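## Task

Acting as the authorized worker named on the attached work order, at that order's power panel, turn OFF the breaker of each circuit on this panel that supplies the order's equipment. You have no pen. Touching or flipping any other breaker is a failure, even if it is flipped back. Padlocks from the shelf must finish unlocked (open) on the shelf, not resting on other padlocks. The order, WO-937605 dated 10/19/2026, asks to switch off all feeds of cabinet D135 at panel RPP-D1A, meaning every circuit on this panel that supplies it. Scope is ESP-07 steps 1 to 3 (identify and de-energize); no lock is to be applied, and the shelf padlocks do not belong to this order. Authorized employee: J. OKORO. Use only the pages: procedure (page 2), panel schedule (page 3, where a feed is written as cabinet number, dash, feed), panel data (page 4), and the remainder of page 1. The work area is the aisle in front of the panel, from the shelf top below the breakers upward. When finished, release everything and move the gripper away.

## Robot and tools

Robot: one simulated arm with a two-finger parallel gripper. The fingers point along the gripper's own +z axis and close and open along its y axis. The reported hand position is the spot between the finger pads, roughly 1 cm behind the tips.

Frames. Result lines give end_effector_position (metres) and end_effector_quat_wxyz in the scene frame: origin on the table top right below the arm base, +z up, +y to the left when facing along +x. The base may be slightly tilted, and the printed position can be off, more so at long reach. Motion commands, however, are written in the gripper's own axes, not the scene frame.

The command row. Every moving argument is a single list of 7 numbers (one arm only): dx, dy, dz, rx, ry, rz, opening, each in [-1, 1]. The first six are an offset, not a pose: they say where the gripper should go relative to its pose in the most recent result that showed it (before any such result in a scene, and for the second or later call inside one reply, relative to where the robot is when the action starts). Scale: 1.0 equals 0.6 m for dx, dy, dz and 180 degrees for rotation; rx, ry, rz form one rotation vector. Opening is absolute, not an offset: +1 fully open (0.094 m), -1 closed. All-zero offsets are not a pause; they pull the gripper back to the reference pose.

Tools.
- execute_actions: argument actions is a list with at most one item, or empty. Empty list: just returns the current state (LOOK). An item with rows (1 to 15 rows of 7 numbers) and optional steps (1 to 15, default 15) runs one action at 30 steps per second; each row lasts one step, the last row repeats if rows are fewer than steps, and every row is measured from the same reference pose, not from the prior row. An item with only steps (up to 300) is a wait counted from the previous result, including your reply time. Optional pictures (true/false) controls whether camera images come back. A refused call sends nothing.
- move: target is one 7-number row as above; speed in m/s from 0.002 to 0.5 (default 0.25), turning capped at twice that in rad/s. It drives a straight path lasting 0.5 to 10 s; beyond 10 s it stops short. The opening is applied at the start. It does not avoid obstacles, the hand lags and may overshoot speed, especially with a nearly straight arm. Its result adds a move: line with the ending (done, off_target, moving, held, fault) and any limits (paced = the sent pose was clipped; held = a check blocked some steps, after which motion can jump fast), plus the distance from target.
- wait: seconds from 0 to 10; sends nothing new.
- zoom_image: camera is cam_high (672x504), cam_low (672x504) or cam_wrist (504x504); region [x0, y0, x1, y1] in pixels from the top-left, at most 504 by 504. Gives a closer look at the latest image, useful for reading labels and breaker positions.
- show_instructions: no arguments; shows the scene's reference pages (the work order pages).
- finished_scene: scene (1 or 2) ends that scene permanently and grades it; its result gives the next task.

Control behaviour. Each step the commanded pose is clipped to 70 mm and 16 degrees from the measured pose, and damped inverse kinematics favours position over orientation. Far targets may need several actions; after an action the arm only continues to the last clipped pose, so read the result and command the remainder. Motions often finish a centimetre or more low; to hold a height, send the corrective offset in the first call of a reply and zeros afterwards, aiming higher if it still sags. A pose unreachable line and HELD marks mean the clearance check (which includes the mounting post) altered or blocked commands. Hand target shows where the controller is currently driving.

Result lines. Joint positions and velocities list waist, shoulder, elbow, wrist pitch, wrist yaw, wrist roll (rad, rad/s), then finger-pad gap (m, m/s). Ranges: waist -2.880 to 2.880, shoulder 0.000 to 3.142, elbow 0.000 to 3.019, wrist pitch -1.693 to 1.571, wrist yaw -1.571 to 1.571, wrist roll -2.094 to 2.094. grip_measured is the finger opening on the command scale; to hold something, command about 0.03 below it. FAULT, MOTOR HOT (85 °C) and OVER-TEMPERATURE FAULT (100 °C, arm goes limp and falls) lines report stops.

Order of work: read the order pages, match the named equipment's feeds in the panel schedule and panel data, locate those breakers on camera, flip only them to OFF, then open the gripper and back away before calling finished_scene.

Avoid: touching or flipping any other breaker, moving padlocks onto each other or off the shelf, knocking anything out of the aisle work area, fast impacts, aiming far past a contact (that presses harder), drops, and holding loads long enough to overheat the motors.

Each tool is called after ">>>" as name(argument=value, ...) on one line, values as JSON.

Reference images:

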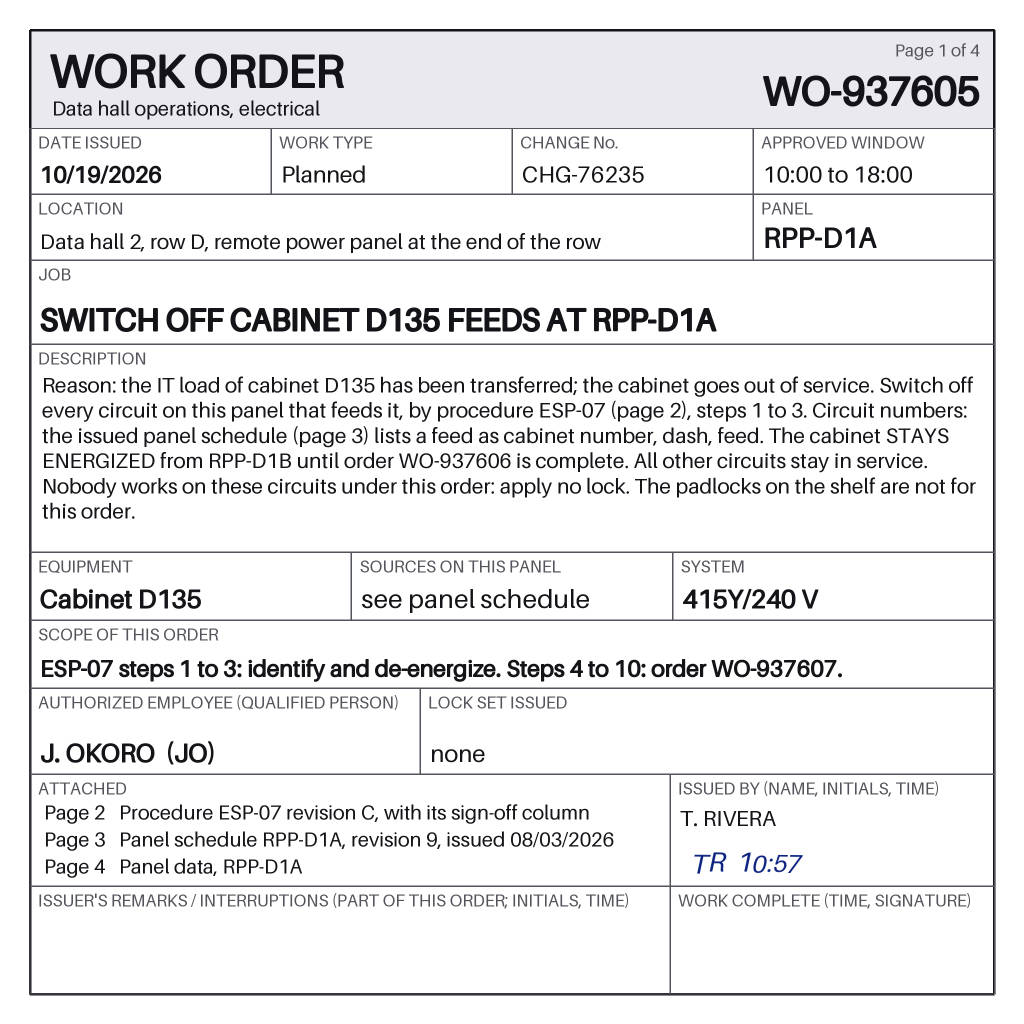

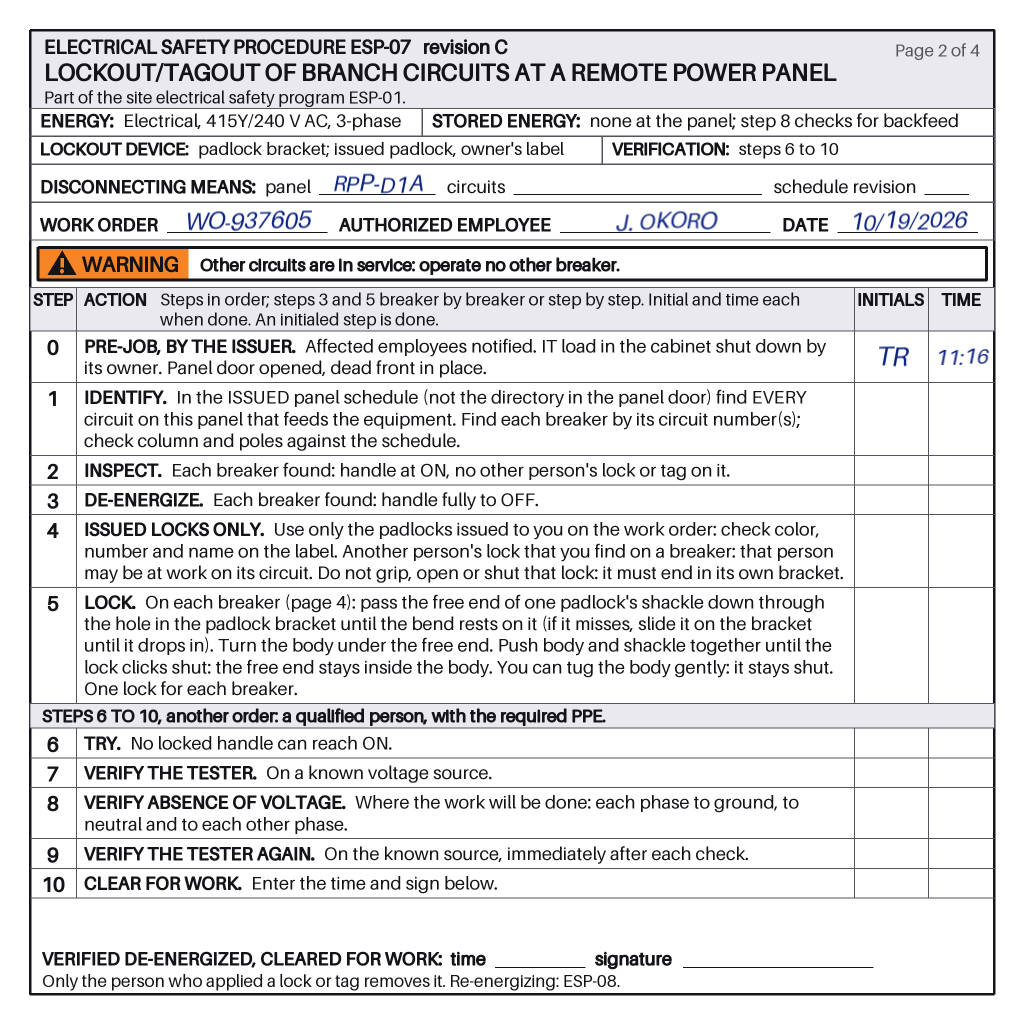

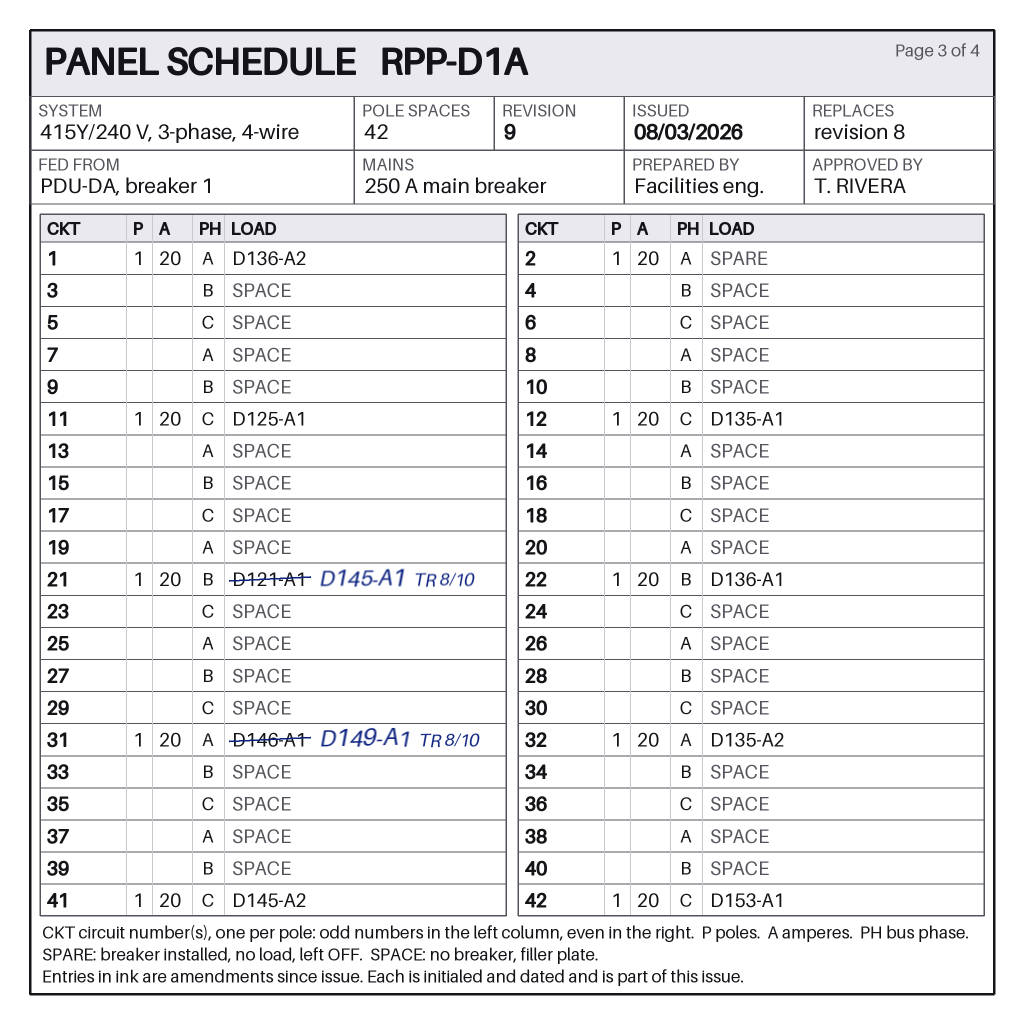

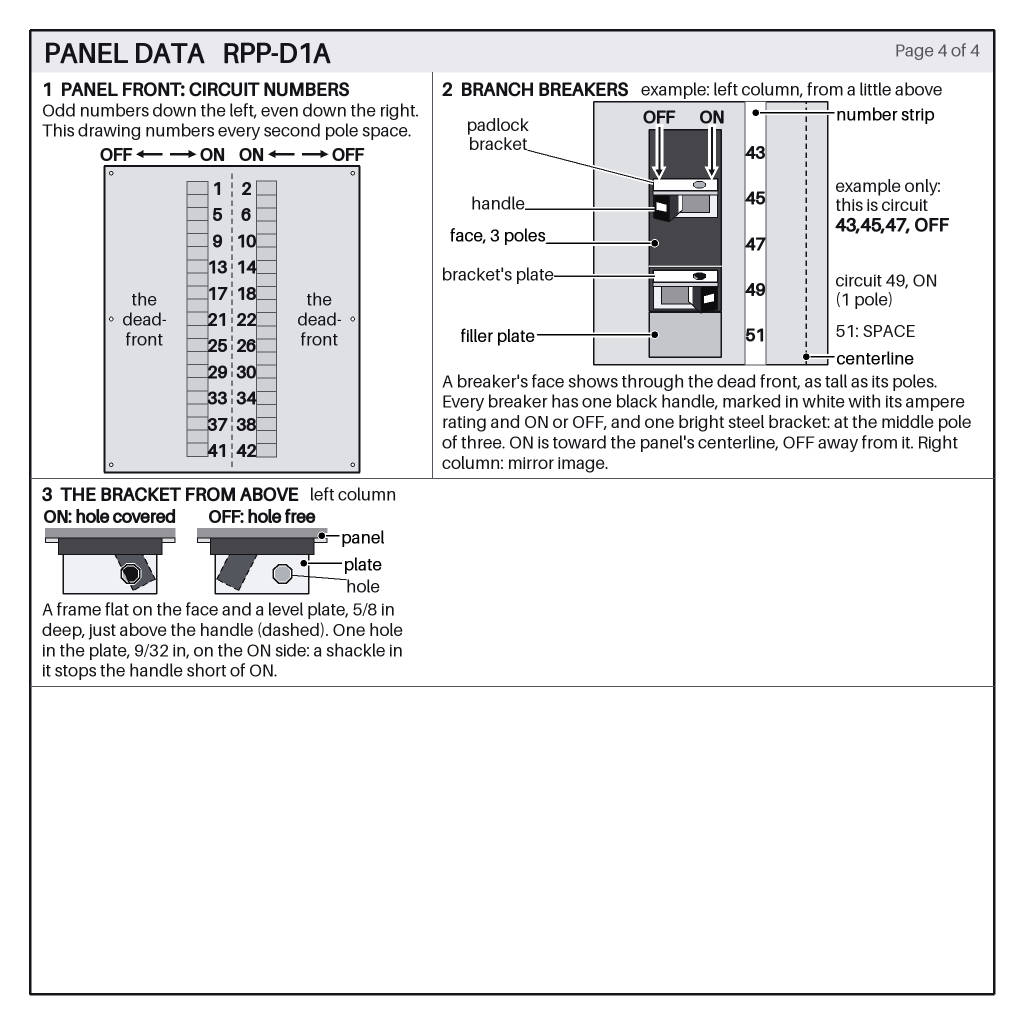

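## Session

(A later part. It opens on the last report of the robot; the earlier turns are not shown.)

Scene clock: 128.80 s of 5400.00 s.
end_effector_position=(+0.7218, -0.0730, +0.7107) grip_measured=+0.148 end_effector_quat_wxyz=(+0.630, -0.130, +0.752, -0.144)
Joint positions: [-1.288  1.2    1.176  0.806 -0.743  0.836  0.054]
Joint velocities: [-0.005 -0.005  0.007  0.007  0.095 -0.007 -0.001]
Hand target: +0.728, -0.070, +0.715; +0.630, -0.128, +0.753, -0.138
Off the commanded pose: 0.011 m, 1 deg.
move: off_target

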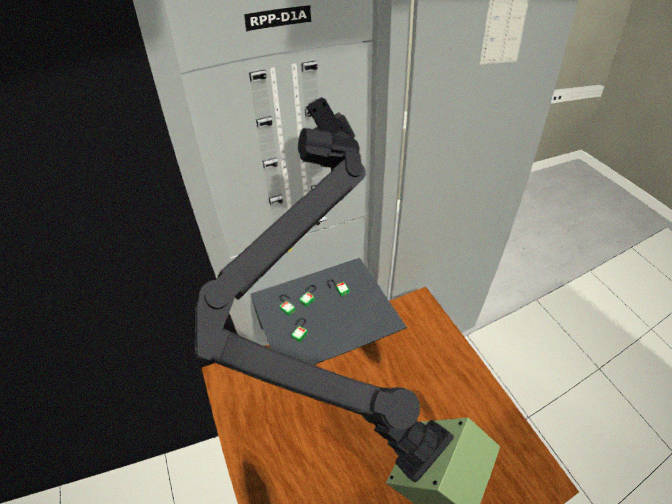

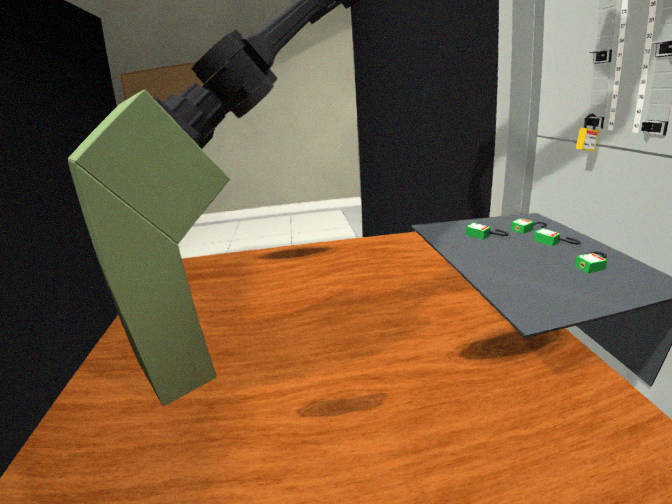

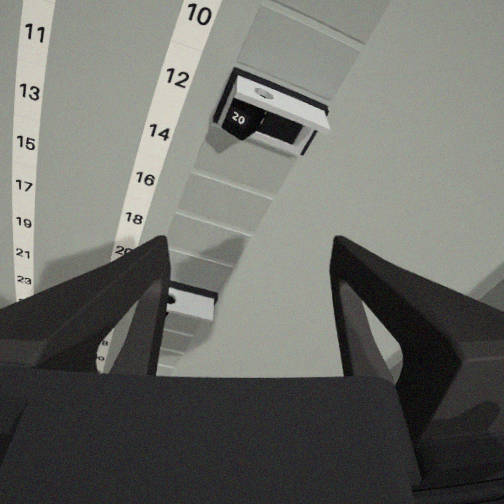

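>>> move(target=[-0.045,-0.013,0.06,0,0,0,0.15], speed=0.04)

Scene clock: 130.57 s of 5400.00 s.
end_effector_position=(+0.7513, -0.0748, +0.7320) grip_measured=+0.148 end_effector_quat_wxyz=(+0.630, -0.122, +0.753, -0.145)
Joint positions: [-1.288  1.245  1.298  0.716 -0.737  0.838  0.054]
Joint velocities: [-0.005 -0.024  0.007 -0.007 -0.037  0.095  0.   ]
Hand target: +0.761, -0.072, +0.733; +0.630, -0.130, +0.752, -0.144
Off the commanded pose: 0.011 m, 1 deg.
move: off_target

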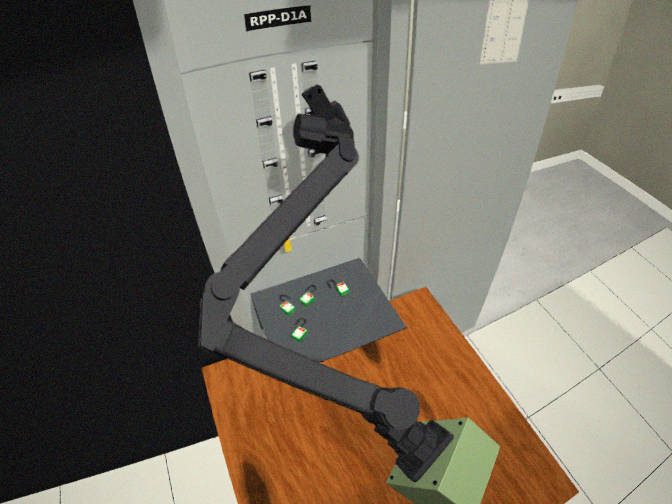

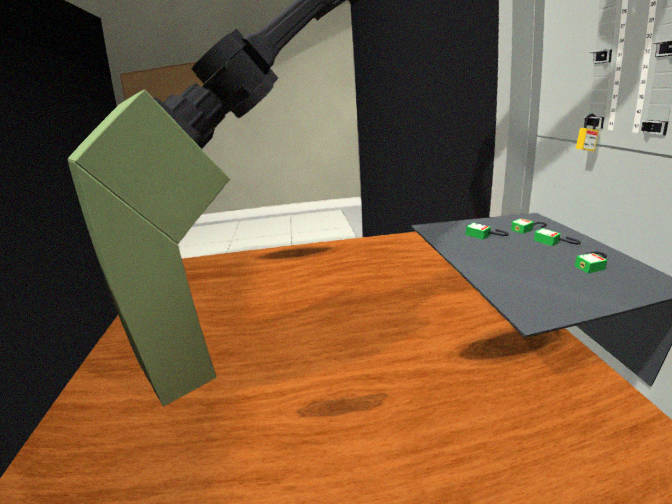

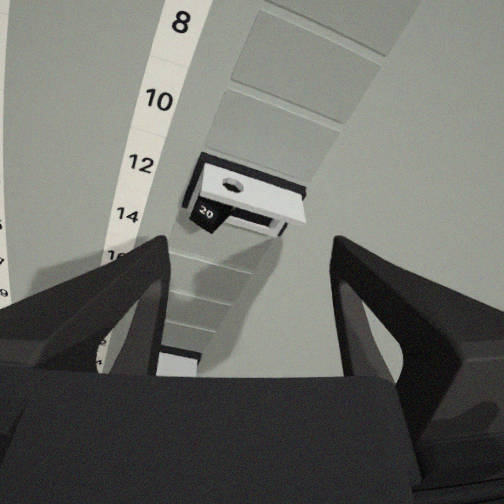

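>>> move(target=[0.0,0.015,0.04,0,0,0,0.15], speed=0.02)

Scene clock: 132.40 s of 5400.00 s.
end_effector_position=(+0.7620, -0.0732, +0.7285) grip_measured=+0.148 end_effector_quat_wxyz=(+0.632, -0.113, +0.752, -0.149)
Joint positions: [-1.261  1.245  1.32   0.661 -0.704  0.81   0.054]
Joint velocities: [ 0.005 -0.005 -0.002 -0.007 -0.007  0.051  0.001]
Hand target: +0.774, -0.068, +0.725; +0.631, -0.123, +0.752, -0.144
Off the commanded pose: 0.014 m, 1 deg.
move: off_target

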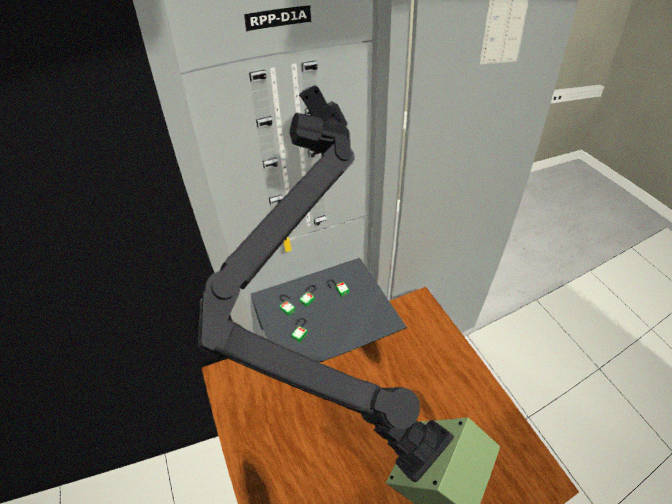

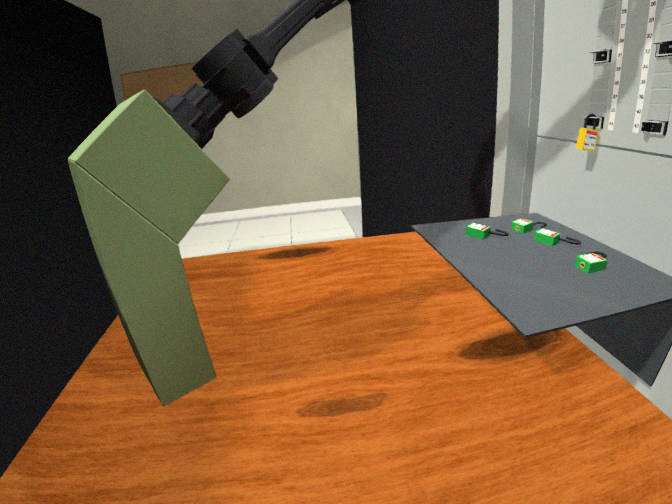

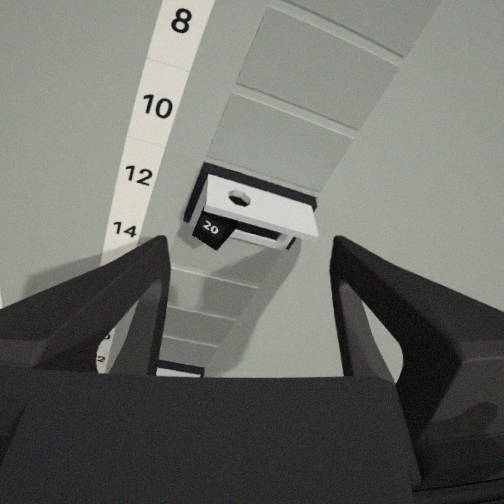

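>>> move(target=[-0.008,0.005,0.028,0,0,0,0.15], speed=0.02)

>>> move(target=[0.0,0.0,0.008,0,0,0,-1], speed=0.02)

Scene clock: 134.37 s of 5400.00 s.
end_effector_position=(+0.7665, -0.0739, +0.7337) grip_measured=+0.148 end_effector_quat_wxyz=(+0.635, -0.106, +0.750, -0.154)
Joint positions: [-1.261  1.247  1.34   0.628 -0.691  0.806  0.054]
Joint velocities: [-0.024  0.015  0.002 -0.017 -0.081 -0.037 -0.002]
Hand target: +0.779, -0.070, +0.729; +0.633, -0.113, +0.752, -0.149
Off the commanded pose: 0.014 m, 1 deg.
move: off_target

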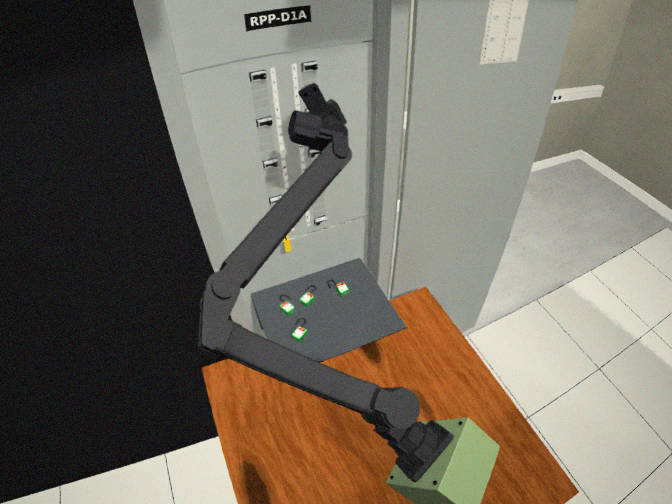

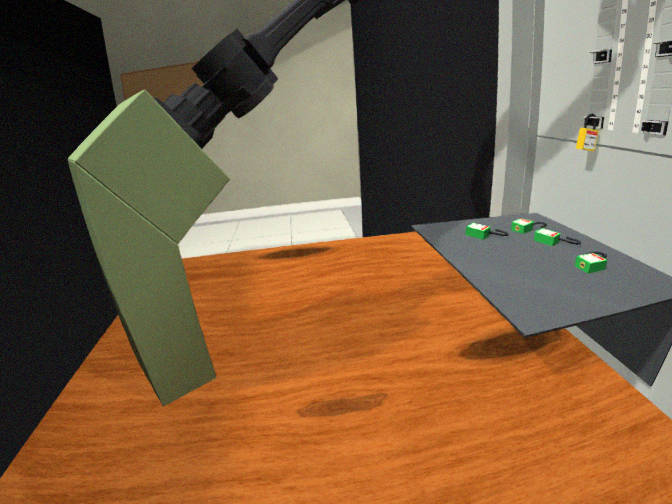

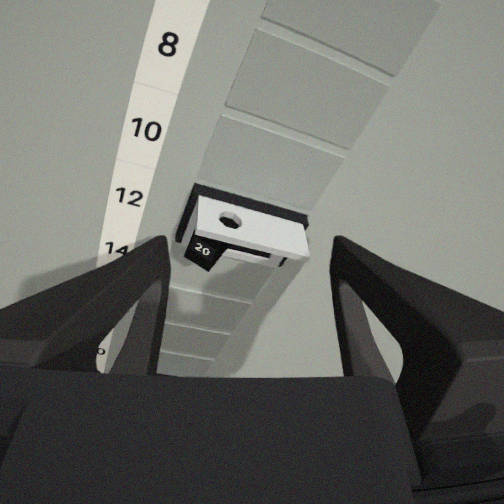

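Scene clock: 135.07 s of 5400.00 s.
end_effector_position=(+0.7637, -0.0833, +0.7355) grip_measured=-0.742 end_effector_quat_wxyz=(+0.637, -0.087, +0.751, -0.151)
Joint positions: [-1.271  1.255  1.339  0.622 -0.688  0.834  0.012]
Joint velocities: [-0.005  0.015  0.007  0.002 -0.081 -0.007 -0.   ]
Hand target: +0.771, -0.074, +0.733; +0.635, -0.106, +0.750, -0.153
Off the commanded pose: 0.012 m, 2 deg.
move: off_target

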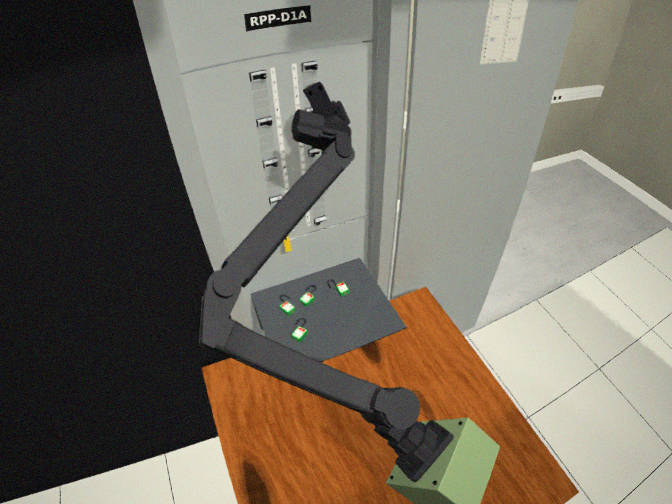

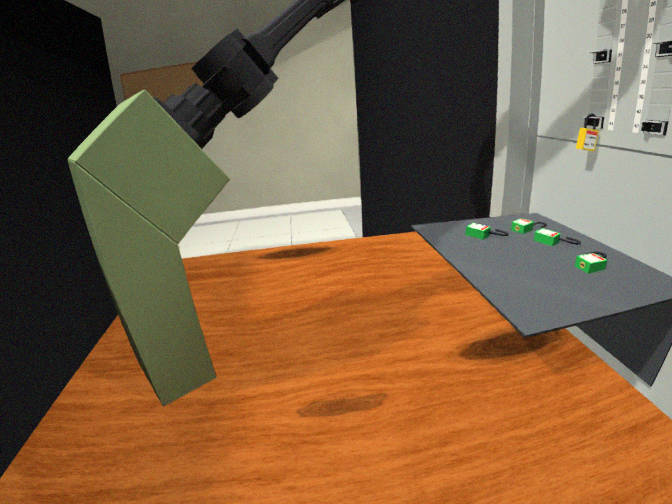

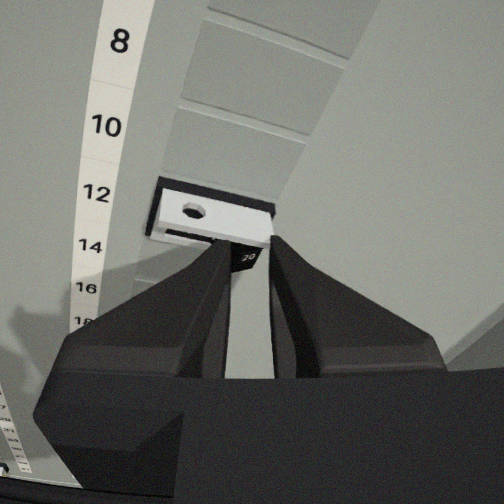

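>>> move(target=[0,0,0,0,0,0,-0.5], speed=0.05)

>>> move(target=[0,0,-0.2,0,0,0,-0.5], speed=0.15)

Scene clock: 136.33 s of 5400.00 s.
end_effector_position=(+0.7636, -0.0832, +0.7359) grip_measured=-0.502 end_effector_quat_wxyz=(+0.637, -0.087, +0.751, -0.150)
Joint positions: [-1.272  1.255  1.339  0.622 -0.688  0.835  0.023]
Joint velocities: [-0.024  0.005 -0.002 -0.002  0.007  0.051  0.   ]
Hand target: +0.764, -0.083, +0.736; +0.637, -0.087, +0.751, -0.151
Off the commanded pose: 0.000 m, 0 deg.
move: done

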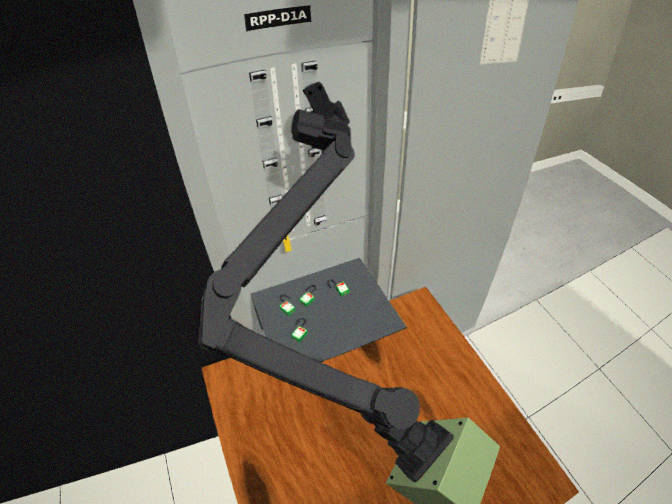

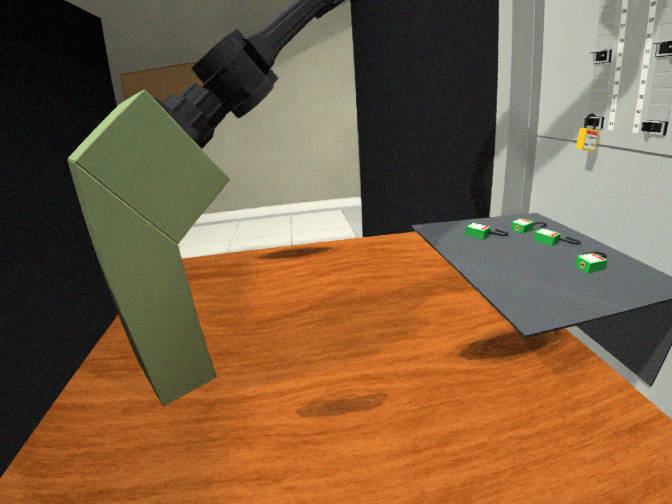

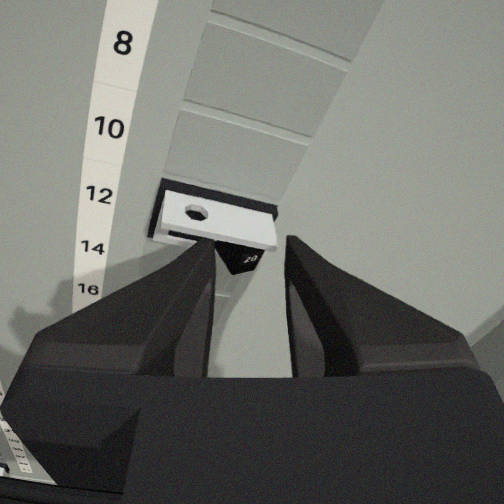

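Scene clock: 137.57 s of 5400.00 s.
end_effector_position=(+0.6486, -0.0719, +0.7503) grip_measured=-0.502 end_effector_quat_wxyz=(+0.635, -0.088, +0.751, -0.156)
Joint positions: [-1.483  1.11   1.049  0.898 -0.839  1.022  0.023]
Joint velocities: [ 0.015 -0.024 -0.007 -0.002 -0.007 -0.007  0.001]
Hand target: +0.646, -0.069, +0.750; +0.636, -0.086, +0.752, -0.152
Off the commanded pose: 0.005 m, 1 deg.
move: done

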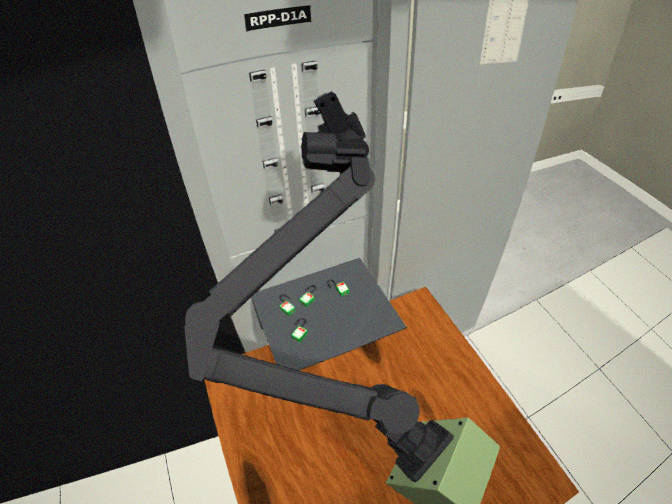

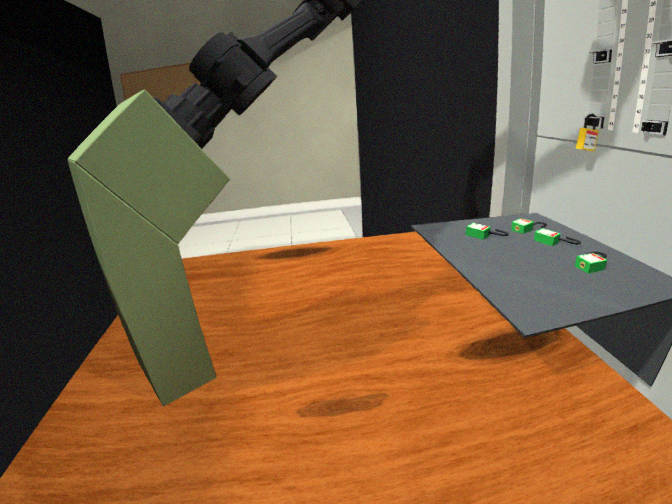

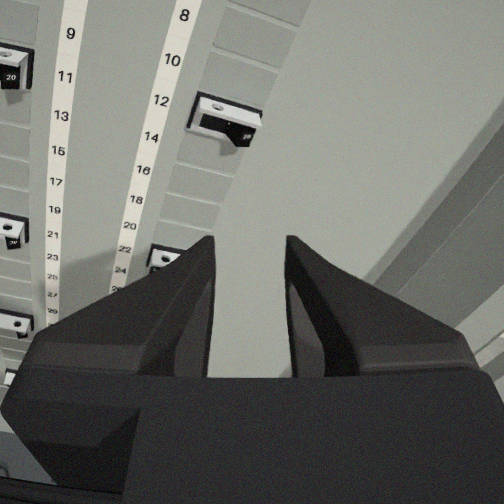

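>>> finished_scene(scene=1)

The scene is finished: the task was done.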